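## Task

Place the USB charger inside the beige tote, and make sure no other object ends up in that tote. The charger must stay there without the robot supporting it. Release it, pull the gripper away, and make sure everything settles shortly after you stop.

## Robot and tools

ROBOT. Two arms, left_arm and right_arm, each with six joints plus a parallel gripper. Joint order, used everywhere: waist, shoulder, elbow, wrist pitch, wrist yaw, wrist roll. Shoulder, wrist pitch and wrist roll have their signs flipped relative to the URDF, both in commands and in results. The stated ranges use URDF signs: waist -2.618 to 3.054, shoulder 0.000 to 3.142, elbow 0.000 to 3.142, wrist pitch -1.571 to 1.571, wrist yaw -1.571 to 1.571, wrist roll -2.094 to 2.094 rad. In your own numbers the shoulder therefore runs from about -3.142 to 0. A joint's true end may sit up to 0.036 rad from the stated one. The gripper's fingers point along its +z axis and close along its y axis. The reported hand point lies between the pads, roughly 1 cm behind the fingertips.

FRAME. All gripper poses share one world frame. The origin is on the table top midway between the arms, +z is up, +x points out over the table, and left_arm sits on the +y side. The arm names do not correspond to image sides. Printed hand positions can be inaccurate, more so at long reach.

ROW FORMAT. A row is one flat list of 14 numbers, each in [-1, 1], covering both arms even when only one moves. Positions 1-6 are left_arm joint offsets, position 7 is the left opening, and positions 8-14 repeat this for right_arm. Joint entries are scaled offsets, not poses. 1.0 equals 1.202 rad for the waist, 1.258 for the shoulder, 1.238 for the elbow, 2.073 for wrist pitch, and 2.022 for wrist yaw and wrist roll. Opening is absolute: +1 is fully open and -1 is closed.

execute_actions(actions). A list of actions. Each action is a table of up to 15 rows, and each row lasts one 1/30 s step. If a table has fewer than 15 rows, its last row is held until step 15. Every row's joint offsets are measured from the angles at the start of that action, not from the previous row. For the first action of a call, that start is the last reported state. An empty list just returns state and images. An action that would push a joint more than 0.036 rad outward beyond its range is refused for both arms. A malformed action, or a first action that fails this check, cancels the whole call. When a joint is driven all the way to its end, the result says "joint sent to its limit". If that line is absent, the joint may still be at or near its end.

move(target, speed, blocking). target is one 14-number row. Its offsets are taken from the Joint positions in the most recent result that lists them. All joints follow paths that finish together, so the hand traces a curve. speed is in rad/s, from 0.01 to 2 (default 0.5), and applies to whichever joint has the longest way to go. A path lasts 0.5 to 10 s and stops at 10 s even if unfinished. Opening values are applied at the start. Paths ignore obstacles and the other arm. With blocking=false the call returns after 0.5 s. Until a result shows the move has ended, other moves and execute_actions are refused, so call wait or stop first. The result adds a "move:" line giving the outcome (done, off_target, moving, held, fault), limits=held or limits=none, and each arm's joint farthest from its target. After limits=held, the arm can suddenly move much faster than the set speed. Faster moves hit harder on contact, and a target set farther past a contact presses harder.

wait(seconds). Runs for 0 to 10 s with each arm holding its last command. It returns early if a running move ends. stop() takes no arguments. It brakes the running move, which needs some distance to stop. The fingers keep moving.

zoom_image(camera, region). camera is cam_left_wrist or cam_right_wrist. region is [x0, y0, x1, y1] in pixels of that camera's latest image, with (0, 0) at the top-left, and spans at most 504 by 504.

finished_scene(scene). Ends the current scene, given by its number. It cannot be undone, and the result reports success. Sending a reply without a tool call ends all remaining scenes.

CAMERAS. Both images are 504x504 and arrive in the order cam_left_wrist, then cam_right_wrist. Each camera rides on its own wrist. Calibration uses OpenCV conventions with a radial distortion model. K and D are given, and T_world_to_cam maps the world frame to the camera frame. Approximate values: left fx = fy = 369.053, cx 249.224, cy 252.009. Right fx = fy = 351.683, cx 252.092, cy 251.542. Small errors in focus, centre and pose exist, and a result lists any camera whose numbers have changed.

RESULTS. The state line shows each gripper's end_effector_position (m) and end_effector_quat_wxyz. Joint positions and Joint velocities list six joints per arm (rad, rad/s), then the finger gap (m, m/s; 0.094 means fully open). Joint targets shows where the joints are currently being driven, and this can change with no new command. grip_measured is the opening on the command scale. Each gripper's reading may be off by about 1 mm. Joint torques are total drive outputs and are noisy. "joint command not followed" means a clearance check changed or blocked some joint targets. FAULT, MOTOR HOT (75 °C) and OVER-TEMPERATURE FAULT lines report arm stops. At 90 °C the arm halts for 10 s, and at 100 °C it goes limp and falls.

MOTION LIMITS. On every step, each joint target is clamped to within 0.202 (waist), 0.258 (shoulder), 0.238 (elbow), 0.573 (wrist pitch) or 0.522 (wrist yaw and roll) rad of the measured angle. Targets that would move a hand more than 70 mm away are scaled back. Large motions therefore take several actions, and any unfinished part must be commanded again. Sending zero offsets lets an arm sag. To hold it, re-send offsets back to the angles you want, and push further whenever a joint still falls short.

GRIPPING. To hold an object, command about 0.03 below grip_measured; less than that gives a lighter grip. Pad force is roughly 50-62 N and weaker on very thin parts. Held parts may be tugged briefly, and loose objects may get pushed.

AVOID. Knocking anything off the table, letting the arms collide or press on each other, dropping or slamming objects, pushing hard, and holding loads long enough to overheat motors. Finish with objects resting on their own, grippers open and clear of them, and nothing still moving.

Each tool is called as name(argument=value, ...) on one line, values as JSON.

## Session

execute_actions(actions=[])

Scene clock: 0.00 s.
left_arm: end_effector_position=(+0.0596, -0.1265, +0.3244) grip_measured=+1.000 end_effector_quat_wxyz=(+0.351, +0.897, -0.024, +0.267) | right_arm: end_effector_position=(+0.2651, -0.3757, +0.1800) grip_measured=+1.000 end_effector_quat_wxyz=(+0.089, -0.441, +0.889, -0.082)
Joint names: [waist, shoulder, elbow, wrist pitch, wrist yaw, wrist roll]
Joint positions: left_arm=[-1.655 -1.532  1.703  0.961 -0.533 -1.773  0.094] | right_arm=[-0.217 -1.43   1.354  1.253 -0.025  1.305  0.094]
Joint velocities: left_arm=[ 0.017 -0.002 -0.002  0.037  0.022 -0.11   0.   ] | right_arm=[ 0.007  0.012  0.007 -0.051 -0.066 -0.037  0.   ]
Joint torques (N m, as the arm reports them, + toward a larger Joint positions number): no reading
Joint targets: left_arm=[-1.655 -1.520 1.713 0.960 -0.534 -1.768] | right_arm=[-0.217 -1.419 1.365 1.251 -0.033 1.304]
camera_calibration (this result's frames):
cam_left_wrist: T_world_to_cam=[[0.261403, 0.696349, -0.668406, 0.299697], [0.477521, 0.508507, 0.716516, -0.170129], [0.838834, -0.506477, -0.199596, 0.0675972], [0, 0, 0, 1]] pos_world=[-0.0538041, -0.0879455, 0.335712]
cam_right_wrist: T_world_to_cam=[[0.607508, -0.769148, 0.198358, -0.487702], [-0.676883, -0.370618, 0.635981, -0.0546969], [-0.415649, -0.520629, -0.745776, 0.153604], [0, 0, 0, 1]] pos_world=[0.323104, -0.315416, 0.24608]

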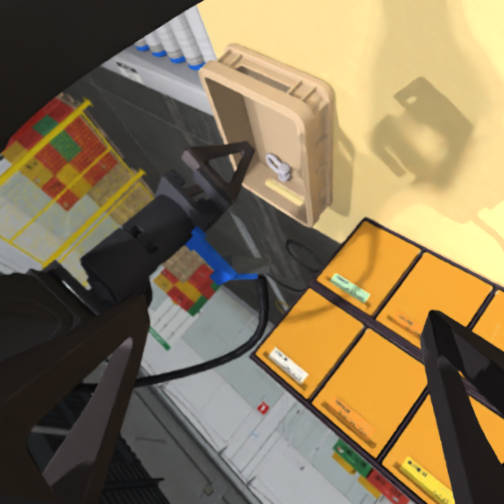

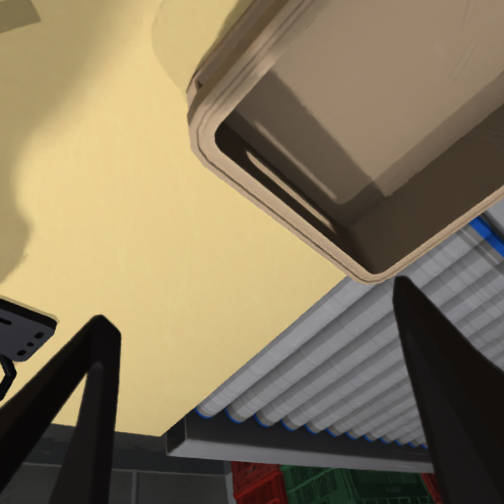

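move(target=[1,0.2,0,0.05,0.263,0.877,1,0,0.15,0.2,0,0,-0.5,1], speed=1)

Scene clock: 11.27 s.
left_arm: end_effector_position=(+0.3133, +0.1277, +0.3734) grip_measured=+1.000 end_effector_quat_wxyz=(+0.433, +0.202, +0.873, -0.094) | right_arm: end_effector_position=(+0.2730, -0.3790, +0.2986) grip_measured=+1.000 end_effector_quat_wxyz=(+0.292, +0.035, +0.951, -0.092)
Joint names: [waist, shoulder, elbow, wrist pitch, wrist yaw, wrist roll]
Joint positions: left_arm=[-0.46  -1.3    1.703  1.055 -0.008 -0.009  0.094] | right_arm=[-0.217 -1.26   1.565  1.254 -0.025  0.304  0.094]
Joint velocities: left_arm=[-0.012  0.017 -0.002  0.022  0.007 -0.022  0.   ] | right_arm=[-0.022 -0.017 -0.007  0.022 -0.081 -0.007  0.   ]
Joint torques (N m, as the arm reports them, + toward a larger Joint positions number): left_arm=[ 0.53  6.    6.66 -1.57  0.01  0.02] | right_arm=[-0.03  4.3   7.94 -1.56 -0.01 -0.05]
Joint targets: left_arm=[-0.453 -1.280 1.703 1.065 -0.001 -0.000] | right_arm=[-0.217 -1.241 1.601 1.253 -0.025 0.294]
move: off_target (right_arm); limits=none; left_arm: farthest joint: the shoulder, 0.020 radians from its target (0.251 radians at the start); right_arm: farthest joint: the elbow, 0.037 radians from its target (0.248 radians at the start)
camera_calibration (this result's frames):
cam_left_wrist: T_world_to_cam=[[-0.370355, -0.927211, -0.0558342, 0.265605], [-0.867683, 0.366784, -0.335554, 0.376724], [0.331609, -0.0758277, -0.940365, 0.373917], [0, 0, 0, 1]] pos_world=[0.30125, 0.136449, 0.49286]
cam_right_wrist: T_world_to_cam=[[-0.313827, -0.949312, 0.0178593, -0.281364], [-0.924349, 0.309765, 0.222766, 0.322882], [-0.217007, 0.0534019, -0.974708, 0.475344], [0, 0, 0, 1]] pos_world=[0.313309, -0.392504, 0.39642]

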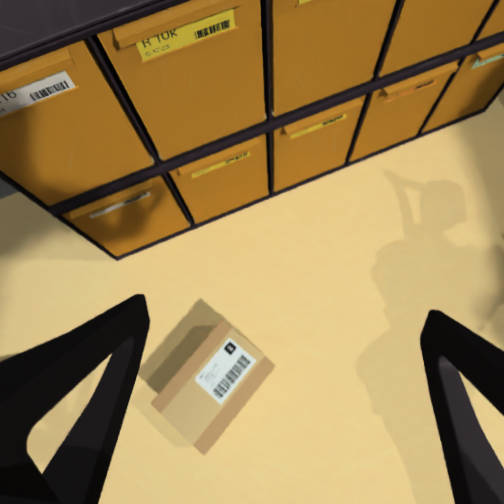

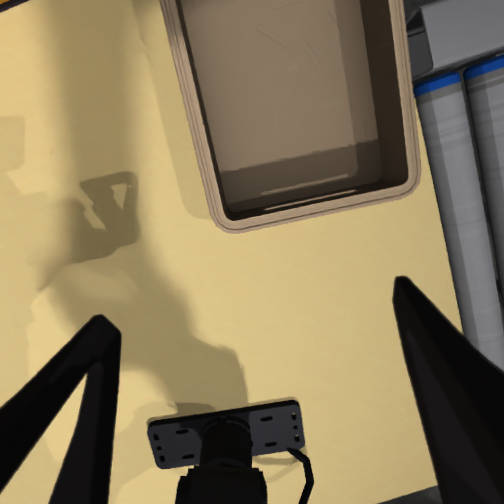

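move(target=[0.65,0.015,0,0,0,0,1,0,0,0,-0.15,0,-0.1,1], speed=1)

Scene clock: 16.77 s.
left_arm: end_effector_position=(+0.3278, +0.3918, +0.3734) grip_measured=+1.000 end_effector_quat_wxyz=(+0.437, -0.144, +0.885, +0.078) | right_arm: end_effector_position=(+0.3208, -0.3984, +0.3482) grip_measured=+1.000 end_effector_quat_wxyz=(+0.429, +0.118, +0.890, -0.097)
Joint names: [waist, shoulder, elbow, wrist pitch, wrist yaw, wrist roll]
Joint positions: left_arm=[ 0.316 -1.3    1.703  1.055 -0.011 -0.008  0.094] | right_arm=[-0.217 -1.26   1.565  0.965 -0.025  0.111  0.094]
Joint velocities: left_arm=[ 0.007 -0.012  0.007 -0.066 -0.051 -0.066  0.   ] | right_arm=[ 0.007  0.017  0.022 -0.007 -0.051 -0.037  0.   ]
Joint torques (N m, as the arm reports them, + toward a larger Joint positions number): left_arm=[ 0.4   5.9   6.67 -1.66 -0.02 -0.04] | right_arm=[-0.02  3.22  5.45 -2.19  0.   -0.13]
Joint targets: left_arm=[0.322 -1.282 1.703 1.055 -0.008 -0.009] | right_arm=[-0.217 -1.260 1.565 0.943 -0.025 0.102]
move: off_target (right_arm); limits=none; left_arm: farthest joint: the shoulder, 0.019 radians from its target (0.019 radians at the start); right_arm: farthest joint: the wrist pitch, 0.022 radians from its target (0.311 radians at the start)
camera_calibration (this result's frames):
cam_left_wrist: T_world_to_cam=[[0.387682, -0.920025, -0.0570734, 0.265], [-0.875346, -0.348034, -0.335622, 0.575064], [0.288917, 0.180073, -0.940266, 0.302826], [0, 0, 0, 1]] pos_world=[0.313153, 0.389417, 0.492866]
cam_right_wrist: T_world_to_cam=[[-0.428596, -0.895999, -0.116151, -0.180978], [-0.897606, 0.436924, -0.0583122, 0.501994], [0.102997, 0.0792655, -0.991518, 0.44853], [0, 0, 0, 1]] pos_world=[0.326829, -0.417042, 0.452978]

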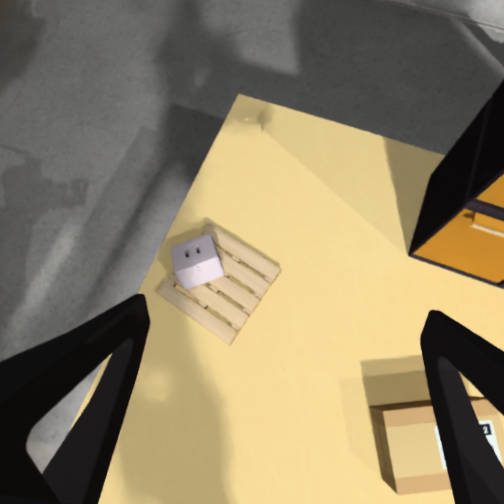

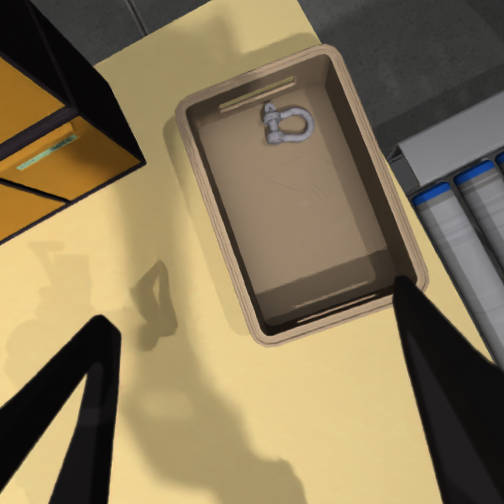

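zoom_image(camera="cam_left_wrist", region=[140,190,300,350])

Region (140, 190, 300, 350) of cam_left_wrist's 504x504 image, scaled by 3.150, with more detail than that image has.

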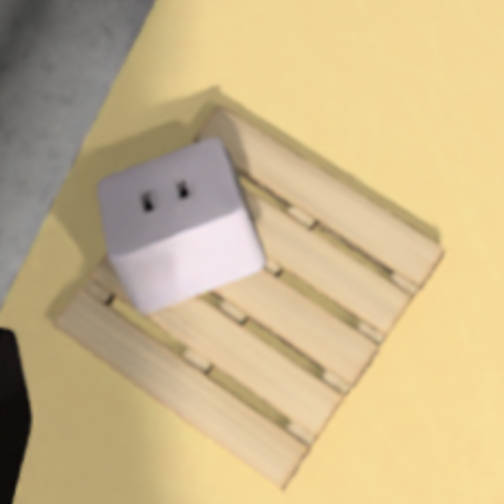

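move(target=[0.21,-0.64,0.25,0.007,0,0.06,1,0,0,0,0,0,0,1], speed=0.8)

Scene clock: 28.50 s.
left_arm: end_effector_position=(+0.4143, +0.5518, +0.1315) grip_measured=+1.000 end_effector_quat_wxyz=(+0.171, -0.330, +0.927, +0.046) | right_arm: end_effector_position=(+0.3209, -0.3984, +0.3482) grip_measured=+1.000 end_effector_quat_wxyz=(+0.429, +0.118, +0.890, -0.097)
Joint names: [waist, shoulder, elbow, wrist pitch, wrist yaw, wrist roll]
Joint positions: left_arm=[ 0.568 -2.134  1.983  1.065 -0.011  0.105  0.094] | right_arm=[-0.217 -1.26   1.565  0.965 -0.025  0.11   0.094]
Joint velocities: left_arm=[ 0.007 -0.002  0.012  0.037 -0.066  0.022  0.   ] | right_arm=[-0.007 -0.002  0.007 -0.081  0.051  0.051  0.   ]
Joint torques (N m, as the arm reports them, + toward a larger Joint positions number): left_arm=[-0.03 15.46  9.58 -0.89 -0.05  0.03] | right_arm=[-0.04  3.23  5.45 -1.9   0.    0.01]
Joint targets: left_arm=[0.569 -2.105 2.013 1.069 -0.011 0.113] | right_arm=[-0.217 -1.260 1.565 0.965 -0.025 0.111]
move: off_target (left_arm); limits=none; left_arm: farthest joint: the elbow, 0.029 radians from its target (0.309 radians at the start); right_arm: farthest joint: the wrist roll, 0.001 radians from its target (0.001 radians at the start)
camera_calibration (this result's frames):
cam_left_wrist: T_world_to_cam=[[0.65458, -0.754476, -0.0478542, 0.161741], [-0.729614, -0.647049, 0.22134, 0.656636], [-0.19796, -0.109969, -0.974022, 0.387782], [0, 0, 0, 1]] pos_world=[0.449983, 0.58955, 0.240109]
cam_right_wrist: T_world_to_cam=[[-0.428752, -0.895883, -0.116472, -0.180757], [-0.897477, 0.437142, -0.0586626, 0.502224], [0.10347, 0.0793791, -0.99146, 0.448474], [0, 0, 0, 1]] pos_world=[0.326831, -0.41708, 0.453053]

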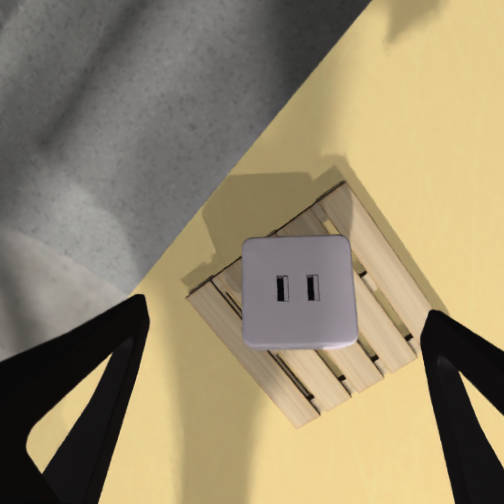

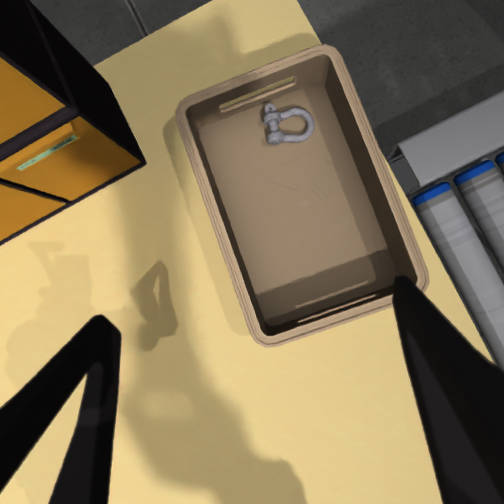

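move(target=[-0.027,0.025,0.02,0,0,0.055,1,0,0,0,0,0,0,1])

move(target=[0,0.02,-0.288,-0.183,0,0,1,0,0,0,0,0,0,1], speed=0.3)

Scene clock: 41.10 s.
left_arm: end_effector_position=(+0.4218, +0.5401, +0.1315) grip_measured=+1.000 end_effector_quat_wxyz=(+0.173, -0.365, +0.914, +0.035) | right_arm: end_effector_position=(+0.3209, -0.3984, +0.3482) grip_measured=+1.000 end_effector_quat_wxyz=(+0.429, +0.118, +0.890, -0.097)
Joint names: [waist, shoulder, elbow, wrist pitch, wrist yaw, wrist roll]
Joint positions: left_arm=[ 0.54  -2.134  1.983  1.065 -0.011  0.209  0.094] | right_arm=[-0.217 -1.26   1.565  0.965 -0.025  0.11   0.094]
Joint velocities: left_arm=[-0.002 -0.007  0.002  0.037  0.007 -0.022  0.   ] | right_arm=[ 0.002  0.012 -0.007 -0.022 -0.007 -0.007  0.   ]
Joint torques (N m, as the arm reports them, + toward a larger Joint positions number): left_arm=[-0.45 15.75  9.15 -0.92 -0.05  0.03] | right_arm=[-0.04  3.23  5.46 -1.9  -0.01  0.  ]
Joint targets: left_arm=[0.536 -2.102 2.008 1.065 -0.011 0.216] | right_arm=[-0.217 -1.260 1.565 0.965 -0.025 0.110]
move: off_target (left_arm); limits=none; left_arm: farthest joint: the shoulder, 0.031 radians from its target (0.031 radians at the start); right_arm: farthest joint: the waist, 0.000 radians from its target (0.000 radians at the start)
camera_calibration (this result's frames):
cam_left_wrist: T_world_to_cam=[[0.705728, -0.708375, -0.0123233, 0.096877], [-0.687957, -0.689336, 0.227006, 0.659045], [-0.1693, -0.151726, -0.973815, 0.398413], [0, 0, 0, 1]] pos_world=[0.452477, 0.583378, 0.239567]
cam_right_wrist: T_world_to_cam=[[-0.428752, -0.895883, -0.116472, -0.180757], [-0.897477, 0.437142, -0.0586626, 0.502224], [0.10347, 0.0793791, -0.99146, 0.448474], [0, 0, 0, 1]] pos_world=[0.326831, -0.41708, 0.453053]

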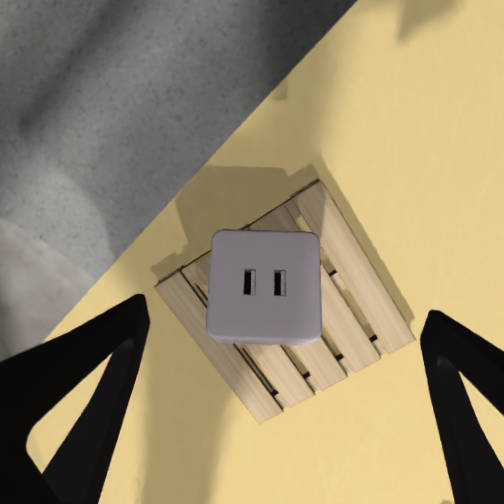

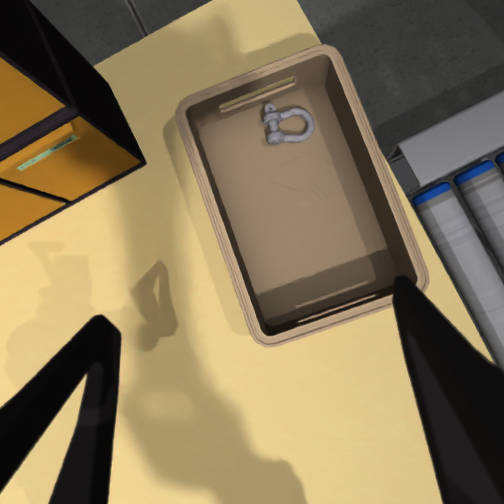

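Scene clock: 43.07 s.
left_arm: end_effector_position=(+0.4163, +0.5367, +0.0446) grip_measured=+1.000 end_effector_quat_wxyz=(+0.175, -0.365, +0.914, +0.035) | right_arm: end_effector_position=(+0.3209, -0.3984, +0.3482) grip_measured=+1.000 end_effector_quat_wxyz=(+0.429, +0.118, +0.890, -0.097)
Joint names: [waist, shoulder, elbow, wrist pitch, wrist yaw, wrist roll]
Joint positions: left_arm=[ 0.54  -2.134  1.634  0.712 -0.011  0.209  0.094] | right_arm=[-0.217 -1.26   1.565  0.965 -0.025  0.11   0.094]
Joint velocities: left_arm=[-0.007  0.012 -0.002  0.022 -0.007 -0.022  0.   ] | right_arm=[-0.002  0.022 -0.017 -0.022  0.022  0.051  0.   ]
Joint torques (N m, as the arm reports them, + toward a larger Joint positions number): left_arm=[-0.04 15.09  6.32 -1.13 -0.06 -0.04] | right_arm=[-0.04  3.22  5.47 -1.91  0.    0.01]
Joint targets: left_arm=[0.540 -2.108 1.627 0.685 -0.011 0.209] | right_arm=[-0.217 -1.260 1.565 0.965 -0.025 0.110]
move: off_target (left_arm); limits=none; left_arm: farthest joint: the wrist pitch, 0.026 radians from its target (0.379 radians at the start); right_arm: farthest joint: the waist, 0.000 radians from its target (0.000 radians at the start)
camera_calibration (this result's frames):
cam_left_wrist: T_world_to_cam=[[0.705771, -0.708349, -0.0113484, 0.0972276], [-0.688762, -0.689828, 0.223032, 0.673454], [-0.165813, -0.149593, -0.974745, 0.309774], [0, 0, 0, 1]] pos_world=[0.446594, 0.579779, 0.152852]
cam_right_wrist: T_world_to_cam=[[-0.428752, -0.895883, -0.116472, -0.180757], [-0.897477, 0.437142, -0.0586626, 0.502224], [0.10347, 0.0793791, -0.99146, 0.448474], [0, 0, 0, 1]] pos_world=[0.326831, -0.41708, 0.453053]

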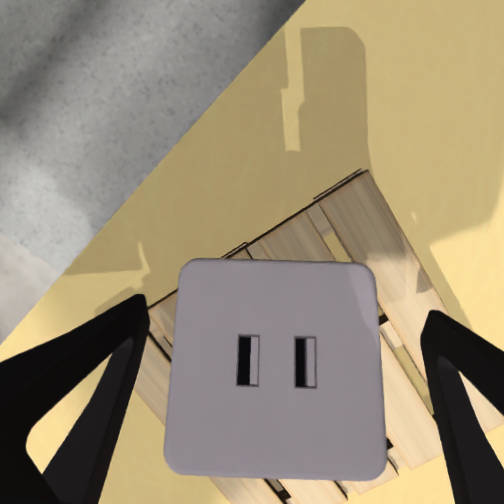

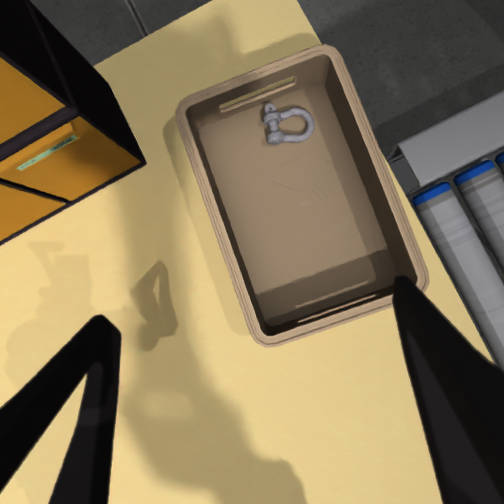

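move(target=[0,0.02,0,0,0,0,0.0,0,0,0,0,0,0,1])

Scene clock: 46.00 s.
left_arm: end_effector_position=(+0.4164, +0.5368, +0.0447) grip_measured=+0.179 end_effector_quat_wxyz=(+0.176, -0.365, +0.914, +0.036) | right_arm: end_effector_position=(+0.3209, -0.3984, +0.3482) grip_measured=+1.000 end_effector_quat_wxyz=(+0.429, +0.118, +0.890, -0.097)
Joint names: [waist, shoulder, elbow, wrist pitch, wrist yaw, wrist roll]
Joint positions: left_arm=[ 0.54  -2.134  1.634  0.711 -0.011  0.209  0.055] | right_arm=[-0.217 -1.26   1.565  0.965 -0.025  0.11   0.094]
Joint velocities: left_arm=[-0.007 -0.012 -0.027 -0.022  0.022  0.051 -0.001] | right_arm=[-0.017 -0.017 -0.002  0.022 -0.066  0.037  0.   ]
Joint torques (N m, as the arm reports them, + toward a larger Joint positions number): left_arm=[-0.03 15.09  6.92 -0.93 -0.06 -0.04] | right_arm=[-0.03  3.23  5.46 -1.9  -0.01  0.  ]
Joint targets: left_arm=[0.540 -2.108 1.634 0.712 -0.011 0.209] | right_arm=[-0.217 -1.260 1.565 0.965 -0.025 0.110]
move: off_target (left_arm); limits=none; left_arm: farthest joint: the shoulder, 0.025 radians from its target (0.025 radians at the start); right_arm: farthest joint: the waist, 0.000 radians from its target (0.000 radians at the start)
camera_calibration (this result's frames):
cam_left_wrist: T_world_to_cam=[[0.705774, -0.708347, -0.0112598, 0.0972006], [-0.688835, -0.689873, 0.22267, 0.673601], [-0.165496, -0.149399, -0.974829, 0.309593], [0, 0, 0, 1]] pos_world=[0.446635, 0.579804, 0.152904]
cam_right_wrist: T_world_to_cam=[[-0.428752, -0.895883, -0.116472, -0.180757], [-0.897477, 0.437142, -0.0586626, 0.502224], [0.10347, 0.0793791, -0.99146, 0.448474], [0, 0, 0, 1]] pos_world=[0.326831, -0.41708, 0.453053]

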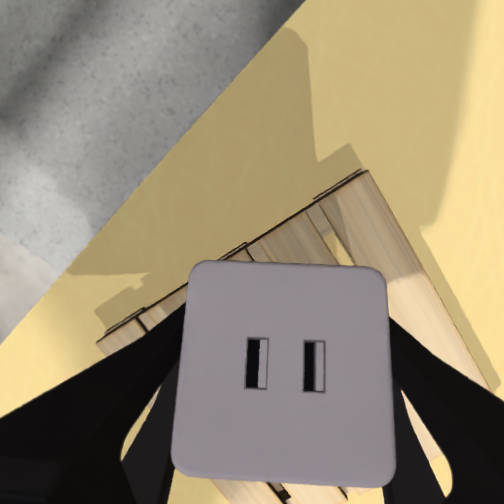

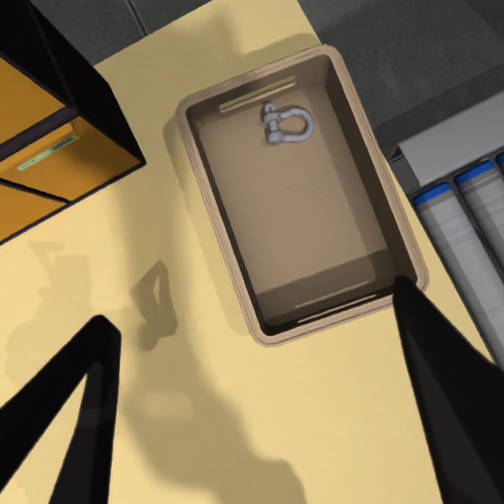

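move(target=[0,0.45,0,0.15,0,0,0.14,-0.2,0,0,0,0,0,1], speed=0.6)

move(target=[-1,0,0,0,0,0,0.14,0,0,0,0,0,0,1], speed=0.8)

move(target=[-0.25,-0.4,0,-0.16,0,0,0.14,0,0,0,0,0,0,1], speed=0.6)

Scene clock: 68.00 s.
left_arm: end_effector_position=(+0.3409, +0.4906, +0.2519) grip_measured=+0.179 end_effector_quat_wxyz=(+0.292, -0.355, +0.887, +0.055) | right_arm: end_effector_position=(+0.2832, -0.4699, +0.3482) grip_measured=+1.000 end_effector_quat_wxyz=(+0.415, +0.220, +0.871, -0.146)
Joint names: [waist, shoulder, elbow, wrist pitch, wrist yaw, wrist roll]
Joint positions: left_arm=[ 0.54  -1.577  1.634  1.025 -0.011  0.209  0.055] | right_arm=[-0.448 -1.26   1.565  0.965 -0.025  0.11   0.094]
Joint velocities: left_arm=[ 0.022  0.012 -0.002  0.037 -0.022 -0.051 -0.   ] | right_arm=[ 0.007  0.007 -0.012  0.051 -0.007  0.007  0.   ]
Joint torques (N m, as the arm reports them, + toward a larger Joint positions number): left_arm=[-0.04  8.49  7.24 -1.32 -0.05 -0.04] | right_arm=[-0.97  3.23  5.46 -1.9   0.    0.  ]
Joint targets: left_arm=[0.540 -1.568 1.634 1.022 -0.011 0.209] | right_arm=[-0.458 -1.260 1.565 0.965 -0.025 0.110]
move: done; limits=none; left_arm: farthest joint: the shoulder, 0.009 radians from its target (0.566 radians at the start); right_arm: farthest joint: the waist, 0.010 radians from its target (0.240 radians at the start)
camera_calibration (this result's frames):
cam_left_wrist: T_world_to_cam=[[0.702248, -0.710505, 0.0450652, 0.108158], [-0.710785, -0.703302, -0.0122561, 0.61688], [0.0404025, -0.0234249, -0.998909, 0.366345], [0, 0, 0, 1]] pos_world=[0.347714, 0.519282, 0.368631]
cam_right_wrist: T_world_to_cam=[[-0.622021, -0.774289, -0.116472, -0.149053], [-0.773926, 0.630553, -0.0586626, 0.555477], [0.118864, 0.0536512, -0.99146, 0.441599], [0, 0, 0, 1]] pos_world=[0.284694, -0.489361, 0.453053]

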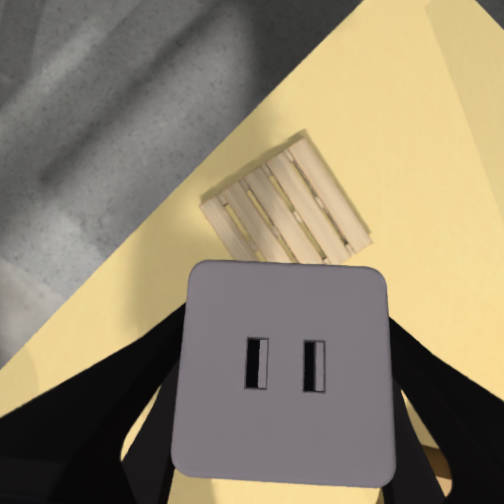

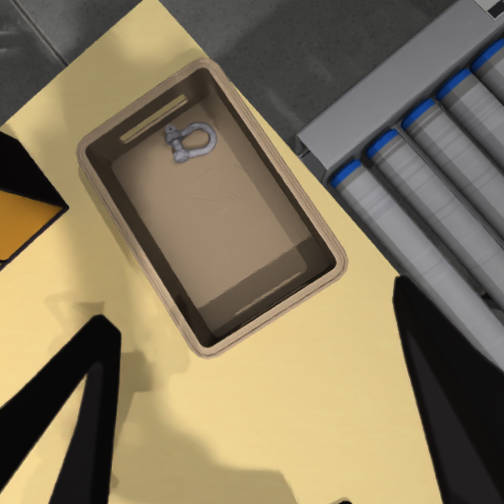

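Scene clock: 70.00 s.
left_arm: end_effector_position=(+0.3184, +0.0328, +0.2515) grip_measured=+0.179 end_effector_quat_wxyz=(+0.269, +0.212, +0.932, -0.122) | right_arm: end_effector_position=(+0.2832, -0.4699, +0.3482) grip_measured=+1.000 end_effector_quat_wxyz=(+0.415, +0.220, +0.871, -0.146)
Joint names: [waist, shoulder, elbow, wrist pitch, wrist yaw, wrist roll]
Joint positions: left_arm=[-0.666 -1.577  1.634  1.028 -0.004  0.209  0.055] | right_arm=[-0.448 -1.26   1.565  0.965 -0.025  0.11   0.094]
Joint velocities: left_arm=[-0.002 -0.012 -0.007 -0.022 -0.007  0.11  -0.   ] | right_arm=[-0.007  0.012  0.002  0.051 -0.051 -0.022  0.   ]
Joint torques (N m, as the arm reports them, + toward a larger Joint positions number): left_arm=[ 0.26  7.88  7.23 -1.32 -0.1  -0.03] | right_arm=[-0.03  3.24  5.46 -1.9   0.    0.  ]
Joint targets: left_arm=[-0.662 -1.577 1.634 1.025 -0.010 0.209] | right_arm=[-0.448 -1.260 1.565 0.965 -0.025 0.110]
move: done; limits=none; left_arm: farthest joint: the wrist yaw, 0.007 radians from its target (0.000 radians at the start); right_arm: farthest joint: the waist, 0.000 radians from its target (0.000 radians at the start)
camera_calibration (this result's frames):
cam_left_wrist: T_world_to_cam=[[-0.41633, -0.907844, 0.0498805, 0.160094], [-0.909113, 0.416473, -0.00799886, 0.3042], [-0.0135122, -0.0486772, -0.998723, 0.374041], [0, 0, 0, 1]] pos_world=[0.348259, 0.036857, 0.368011]
cam_right_wrist: T_world_to_cam=[[-0.622021, -0.774289, -0.116472, -0.149053], [-0.773926, 0.630553, -0.0586626, 0.555477], [0.118864, 0.0536512, -0.99146, 0.441599], [0, 0, 0, 1]] pos_world=[0.284694, -0.489361, 0.453053]

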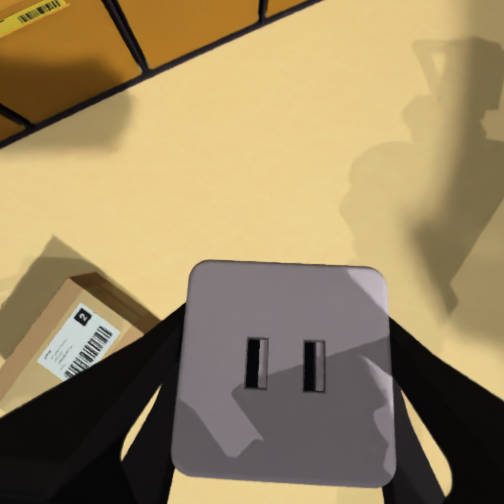

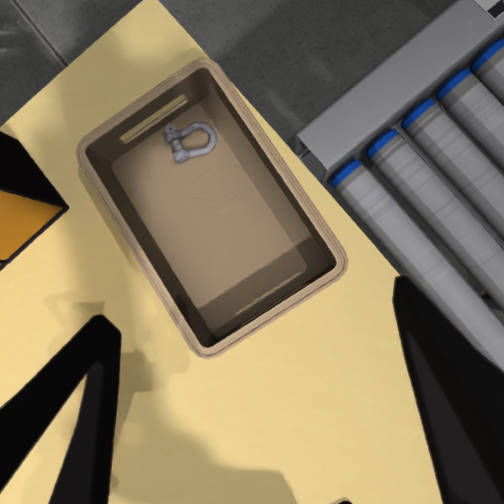

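Scene clock: 71.60 s.
left_arm: end_effector_position=(+0.2793, -0.1228, +0.0534) grip_measured=+0.179 end_effector_quat_wxyz=(+0.151, +0.361, +0.915, -0.099) | right_arm: end_effector_position=(+0.2832, -0.4699, +0.3482) grip_measured=+1.000 end_effector_quat_wxyz=(+0.415, +0.220, +0.871, -0.146)
Joint names: [waist, shoulder, elbow, wrist pitch, wrist yaw, wrist roll]
Joint positions: left_arm=[-0.97  -2.111  1.634  0.731 -0.001  0.209  0.055] | right_arm=[-0.448 -1.26   1.565  0.965 -0.025  0.11   0.094]
Joint velocities: left_arm=[-0.007  0.002  0.002 -0.022  0.037  0.022 -0.001] | right_arm=[-0.012 -0.002  0.007  0.051 -0.007  0.022  0.   ]
Joint torques (N m, as the arm reports them, + toward a larger Joint positions number): left_arm=[ 0.21 15.41  6.99 -1.25 -0.07 -0.05] | right_arm=[-0.04  3.25  5.47 -1.9  -0.01  0.  ]
Joint targets: left_arm=[-0.966 -2.080 1.634 0.696 -0.004 0.209] | right_arm=[-0.448 -1.260 1.565 0.965 -0.025 0.110]
move: off_target (left_arm); limits=none; left_arm: farthest joint: the wrist pitch, 0.034 radians from its target (0.332 radians at the start); right_arm: farthest joint: the waist, 0.000 radians from its target (0.000 radians at the start)
camera_calibration (this result's frames):
cam_left_wrist: T_world_to_cam=[[-0.666724, -0.745303, -0.00161661, 0.105159], [-0.726906, 0.649784, 0.222237, 0.297332], [-0.164584, 0.149346, -0.974991, 0.233273], [0, 0, 0, 1]] pos_world=[0.324638, -0.149665, 0.161531]
cam_right_wrist: T_world_to_cam=[[-0.622021, -0.774289, -0.116472, -0.149053], [-0.773926, 0.630553, -0.0586626, 0.555477], [0.118864, 0.0536512, -0.99146, 0.441599], [0, 0, 0, 1]] pos_world=[0.284694, -0.489361, 0.453053]

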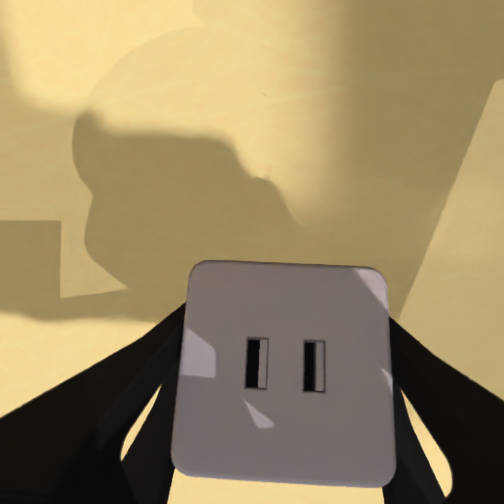

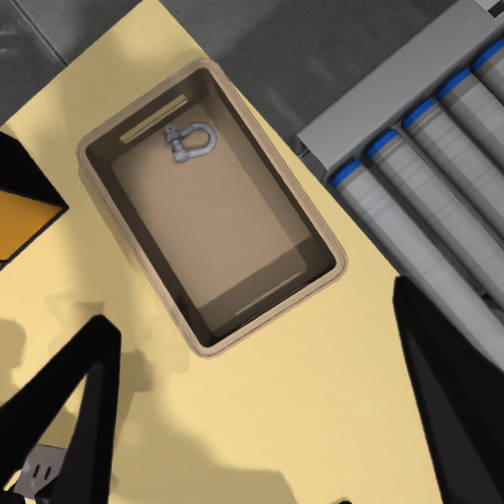

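move(target=[0,-0.02,0,-0.035,0,0,0.14,0,0,0,0,0,0,1], speed=0.08)

Scene clock: 77.73 s.
left_arm: end_effector_position=(+0.2830, -0.1281, +0.0411) grip_measured=+0.179 end_effector_quat_wxyz=(+0.153, +0.361, +0.914, -0.101) | right_arm: end_effector_position=(+0.2832, -0.4699, +0.3482) grip_measured=+1.000 end_effector_quat_wxyz=(+0.415, +0.220, +0.871, -0.146)
Joint names: [waist, shoulder, elbow, wrist pitch, wrist yaw, wrist roll]
Joint positions: left_arm=[-0.97  -2.145  1.634  0.693 -0.001  0.209  0.055] | right_arm=[-0.448 -1.26   1.565  0.965 -0.025  0.11   0.094]
Joint velocities: left_arm=[-0.007 -0.002  0.007 -0.022 -0.037  0.007  0.   ] | right_arm=[-0.002  0.007 -0.002  0.037  0.095 -0.007  0.   ]
Joint torques (N m, as the arm reports them, + toward a larger Joint positions number): left_arm=[-0.04 13.8   6.97 -1.26 -0.04 -0.04] | right_arm=[-0.05  3.25  5.48 -1.9   0.    0.  ]
Joint targets: left_arm=[-0.970 -2.137 1.634 0.658 -0.001 0.209] | right_arm=[-0.448 -1.260 1.565 0.965 -0.025 0.110]
move: off_target (left_arm); limits=none; left_arm: farthest joint: the wrist pitch, 0.034 radians from its target (0.072 radians at the start); right_arm: farthest joint: the waist, 0.000 radians from its target (0.000 radians at the start)
camera_calibration (this result's frames):
cam_left_wrist: T_world_to_cam=[[-0.666721, -0.745307, -0.000481162, 0.103606], [-0.72753, 0.650678, 0.217528, 0.306705], [-0.161812, 0.145381, -0.976054, 0.22144], [0, 0, 0, 1]] pos_world=[0.328045, -0.154541, 0.149471]
cam_right_wrist: T_world_to_cam=[[-0.622021, -0.774289, -0.116472, -0.149053], [-0.773926, 0.630553, -0.0586626, 0.555477], [0.118864, 0.0536512, -0.99146, 0.441599], [0, 0, 0, 1]] pos_world=[0.284694, -0.489361, 0.453053]

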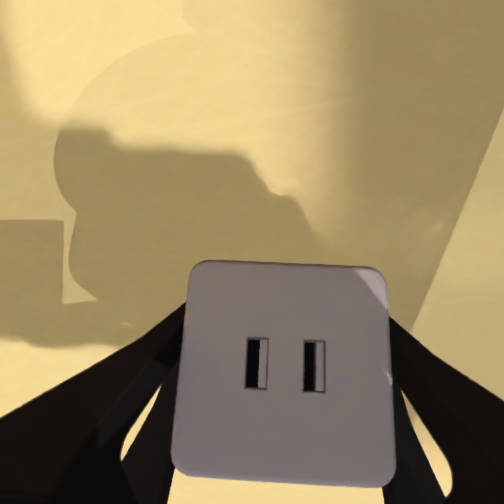

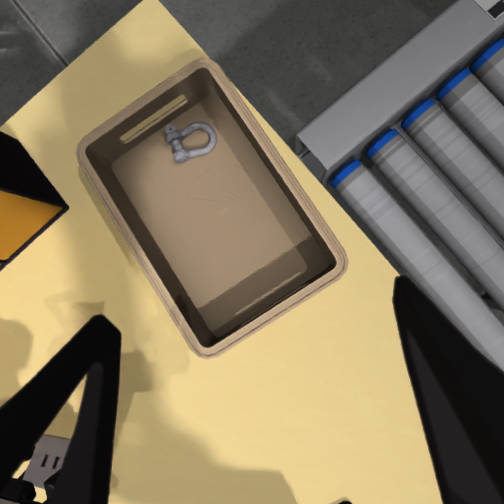

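move(target=[0,-0.03,0,-0.03,0,0,0.14,0,0,0,0,0,0,1], speed=0.06)

Scene clock: 84.67 s.
left_arm: end_effector_position=(+0.2858, -0.1320, +0.0322) grip_measured=+0.179 end_effector_quat_wxyz=(+0.155, +0.361, +0.914, -0.102) | right_arm: end_effector_position=(+0.2832, -0.4699, +0.3482) grip_measured=+1.000 end_effector_quat_wxyz=(+0.415, +0.220, +0.871, -0.146)
Joint names: [waist, shoulder, elbow, wrist pitch, wrist yaw, wrist roll]
Joint positions: left_arm=[-0.97  -2.169  1.634  0.663 -0.001  0.209  0.055] | right_arm=[-0.448 -1.26   1.565  0.965 -0.025  0.11   0.094]
Joint velocities: left_arm=[ 0.007 -0.007  0.007  0.007  0.051  0.051 -0.001] | right_arm=[-0.017 -0.002 -0.007  0.037 -0.051  0.037  0.   ]
Joint torques (N m, as the arm reports them, + toward a larger Joint positions number): left_arm=[ 0.   12.21  6.93 -1.25 -0.03 -0.04] | right_arm=[-0.03  3.23  5.45 -1.9   0.    0.  ]
Joint targets: left_arm=[-0.970 -2.182 1.634 0.630 -0.001 0.209] | right_arm=[-0.448 -1.260 1.565 0.965 -0.025 0.110]
move: off_target (left_arm); limits=none; left_arm: farthest joint: the wrist pitch, 0.032 radians from its target (0.061 radians at the start); right_arm: farthest joint: the waist, 0.000 radians from its target (0.000 radians at the start)
camera_calibration (this result's frames):
cam_left_wrist: T_world_to_cam=[[-0.666721, -0.745307, 0.000741639, 0.102456], [-0.728188, 0.651619, 0.212451, 0.3137], [-0.158824, 0.141105, -0.977171, 0.212444], [0, 0, 0, 1]] pos_world=[0.330483, -0.158029, 0.140872]
cam_right_wrist: T_world_to_cam=[[-0.622021, -0.774289, -0.116472, -0.149053], [-0.773926, 0.630553, -0.0586626, 0.555477], [0.118864, 0.0536512, -0.99146, 0.441599], [0, 0, 0, 1]] pos_world=[0.284694, -0.489361, 0.453053]

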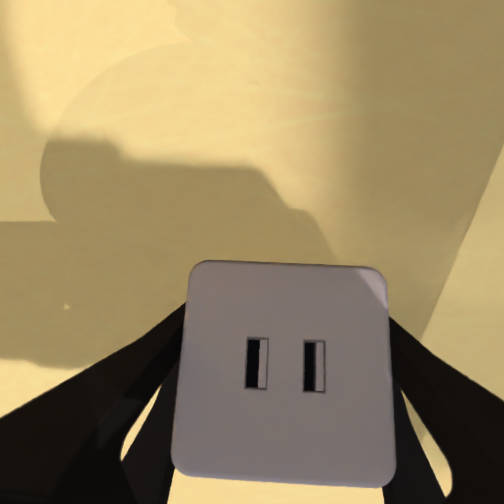

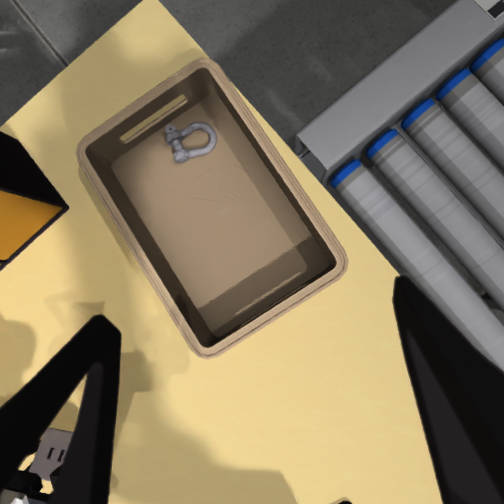

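move(target=[0,0,0,0,0,0,0.8,0,0,0,0,0,0,1])

move(target=[0,0.55,0,0.15,0,0,0.8,0,0,0,0,0,0,1], speed=0.8)

move(target=[1,0.2,0,0.1,0,0,0.8,0.925,-0.26,-0.2,0.08,0,0.085,1], speed=0.8)

Scene clock: 103.27 s.
left_arm: end_effector_position=(+0.2857, -0.1320, +0.0318) grip_measured=+0.798 end_effector_quat_wxyz=(+0.155, +0.361, +0.914, -0.102) | right_arm: end_effector_position=(+0.2832, -0.4699, +0.3482) grip_measured=+1.000 end_effector_quat_wxyz=(+0.415, +0.220, +0.871, -0.146)
Joint names: [waist, shoulder, elbow, wrist pitch, wrist yaw, wrist roll]
Joint positions: left_arm=[-0.97  -2.169  1.634  0.663 -0.001  0.209  0.084] | right_arm=[-0.448 -1.26   1.565  0.965 -0.025  0.11   0.094]
Joint velocities: left_arm=[ 0.007  0.002  0.012  0.007 -0.051  0.022 -0.   ] | right_arm=[ 0.002 -0.007  0.007 -0.022  0.081  0.037  0.   ]
Joint torques (N m, as the arm reports them, + toward a larger Joint positions number): left_arm=[-0.05 13.41  6.94 -0.94 -0.05 -0.03] | right_arm=[-0.03  3.23  5.46 -1.91  0.    0.  ]
Joint targets: left_arm=[-0.970 -2.169 1.634 0.663 -0.001 0.209] | right_arm=[-0.448 -1.260 1.565 0.965 -0.025 0.110]
move: done; limits=none; left_arm: farthest joint: the waist, 0.000 radians from its target (0.000 radians at the start); right_arm: farthest joint: the waist, 0.000 radians from its target (0.000 radians at the start)
camera_calibration (this result's frames):
cam_left_wrist: T_world_to_cam=[[-0.666721, -0.745307, 0.000566954, 0.102477], [-0.728095, 0.651486, 0.213177, 0.313647], [-0.159251, 0.141716, -0.977014, 0.21227], [0, 0, 0, 1]] pos_world=[0.330493, -0.158042, 0.14047]
cam_right_wrist: T_world_to_cam=[[-0.622021, -0.774289, -0.116472, -0.149053], [-0.773926, 0.630553, -0.0586626, 0.555477], [0.118864, 0.0536512, -0.99146, 0.441599], [0, 0, 0, 1]] pos_world=[0.284694, -0.489361, 0.453053]

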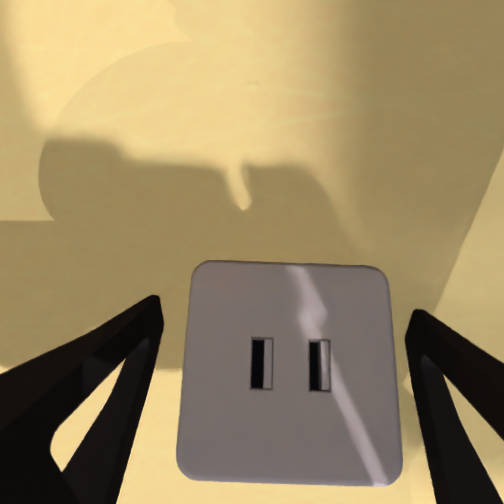

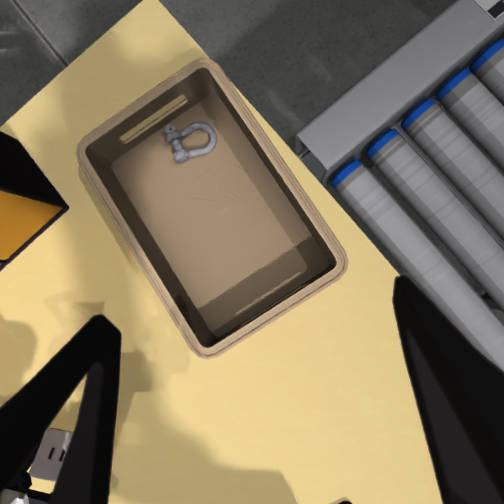

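Scene clock: 104.93 s.
left_arm: end_effector_position=(+0.2283, -0.0498, +0.2994) grip_measured=+0.798 end_effector_quat_wxyz=(+0.311, +0.341, +0.863, -0.205) | right_arm: end_effector_position=(+0.2832, -0.4699, +0.3482) grip_measured=+1.000 end_effector_quat_wxyz=(+0.415, +0.220, +0.871, -0.146)
Joint names: [waist, shoulder, elbow, wrist pitch, wrist yaw, wrist roll]
Joint positions: left_arm=[-0.97  -1.478  1.634  0.963 -0.001  0.209  0.084] | right_arm=[-0.448 -1.26   1.565  0.965 -0.025  0.11   0.094]
Joint velocities: left_arm=[-0.002 -0.017  0.017  0.007 -0.037 -0.051 -0.   ] | right_arm=[-0.002 -0.017  0.002 -0.051 -0.007  0.066  0.   ]
Joint torques (N m, as the arm reports them, + toward a larger Joint positions number): left_arm=[-0.05  6.83  7.21 -1.4  -0.04 -0.04] | right_arm=[-0.04  3.22  5.48 -1.9   0.    0.  ]
Joint targets: left_arm=[-0.970 -1.478 1.634 0.974 -0.001 0.209] | right_arm=[-0.448 -1.260 1.565 0.965 -0.025 0.110]
move: done; limits=none; left_arm: farthest joint: the wrist pitch, 0.011 radians from its target (0.311 radians at the start); right_arm: farthest joint: the waist, 0.000 radians from its target (0.000 radians at the start)
camera_calibration (this result's frames):
cam_left_wrist: T_world_to_cam=[[-0.676783, -0.730911, 0.0879479, 0.102143], [-0.733443, 0.659138, -0.166129, 0.276372], [0.0634557, -0.176938, -0.982174, 0.38773], [0, 0, 0, 1]] pos_world=[0.247228, -0.0389057, 0.417749]
cam_right_wrist: T_world_to_cam=[[-0.622021, -0.774289, -0.116472, -0.149053], [-0.773926, 0.630553, -0.0586626, 0.555477], [0.118864, 0.0536512, -0.99146, 0.441599], [0, 0, 0, 1]] pos_world=[0.284694, -0.489361, 0.453053]

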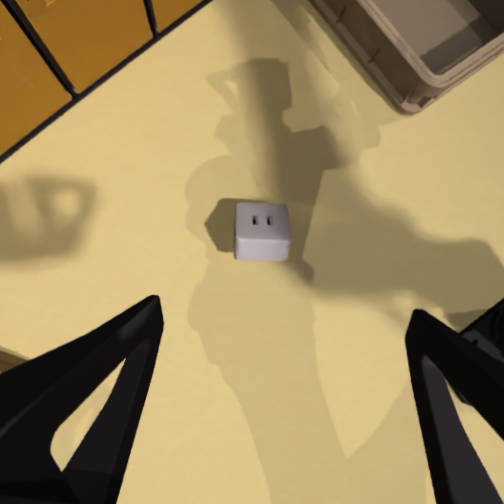

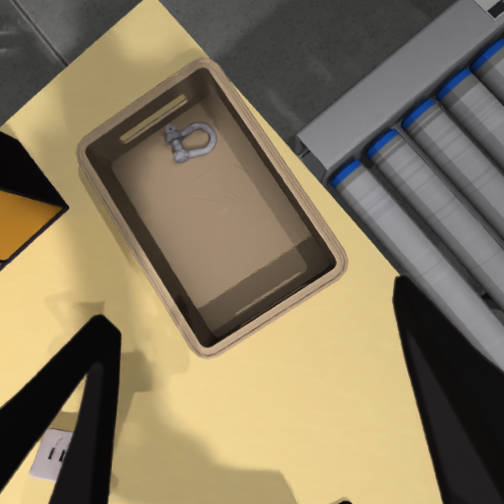

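Scene clock: 107.03 s.
left_arm: end_effector_position=(+0.3070, +0.3527, +0.3442) grip_measured=+0.798 end_effector_quat_wxyz=(+0.390, -0.203, +0.898, +0.006) | right_arm: end_effector_position=(+0.2751, -0.1139, +0.1315) grip_measured=+1.000 end_effector_quat_wxyz=(+0.088, -0.373, +0.924, +0.022)
Joint names: [waist, shoulder, elbow, wrist pitch, wrist yaw, wrist roll]
Joint positions: left_arm=[ 0.226 -1.245  1.634  1.159 -0.002  0.209  0.084] | right_arm=[ 0.662 -1.594  1.327  1.124 -0.024  0.272  0.094]
Joint velocities: left_arm=[-0.022  0.007 -0.002 -0.037 -0.022  0.007  0.   ] | right_arm=[-0.007  0.007  0.007 -0.007  0.022 -0.022  0.   ]
Joint torques (N m, as the arm reports them, + toward a larger Joint positions number): left_arm=[ 0.48  5.26  6.59 -1.44 -0.03 -0.04] | right_arm=[ 0.21  5.95  4.62 -0.74  0.    0.16]
Joint targets: left_arm=[0.232 -1.226 1.634 1.170 -0.001 0.209] | right_arm=[0.665 -1.587 1.317 1.130 -0.025 0.282]
move: done; limits=none; left_arm: farthest joint: the shoulder, 0.019 radians from its target (0.251 radians at the start); right_arm: farthest joint: the elbow, 0.010 radians from its target (0.247 radians at the start)
camera_calibration (this result's frames):
cam_left_wrist: T_world_to_cam=[[0.429456, -0.898084, 0.094933, 0.162607], [-0.875143, -0.439809, -0.201724, 0.519659], [0.222918, 0.00355164, -0.974831, 0.382779], [0, 0, 0, 1]] pos_world=[0.299615, 0.373226, 0.462536]
cam_right_wrist: T_world_to_cam=[[0.504769, -0.863079, -0.0174412, -0.236846], [-0.673541, -0.406394, 0.617403, 0.0774293], [-0.539955, -0.299898, -0.786454, 0.322524], [0, 0, 0, 1]] pos_world=[0.345853, -0.0762255, 0.201714]

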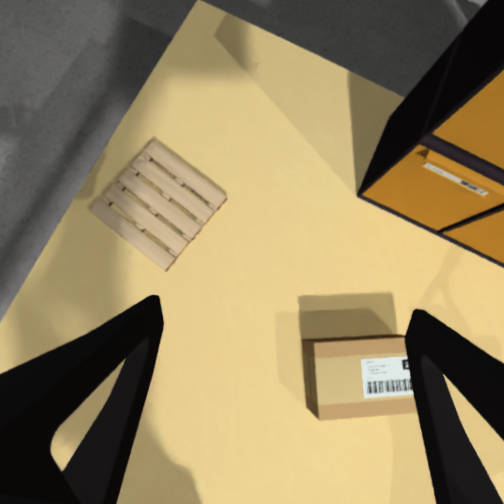

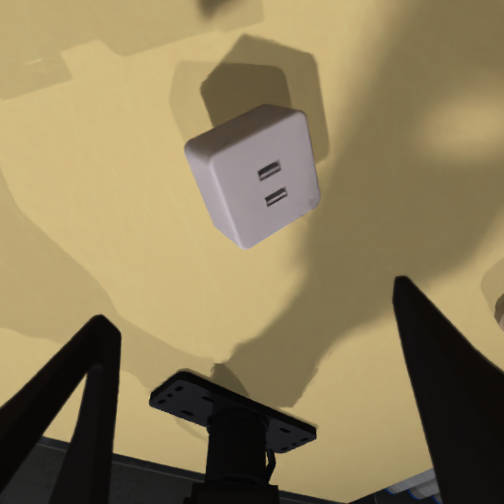

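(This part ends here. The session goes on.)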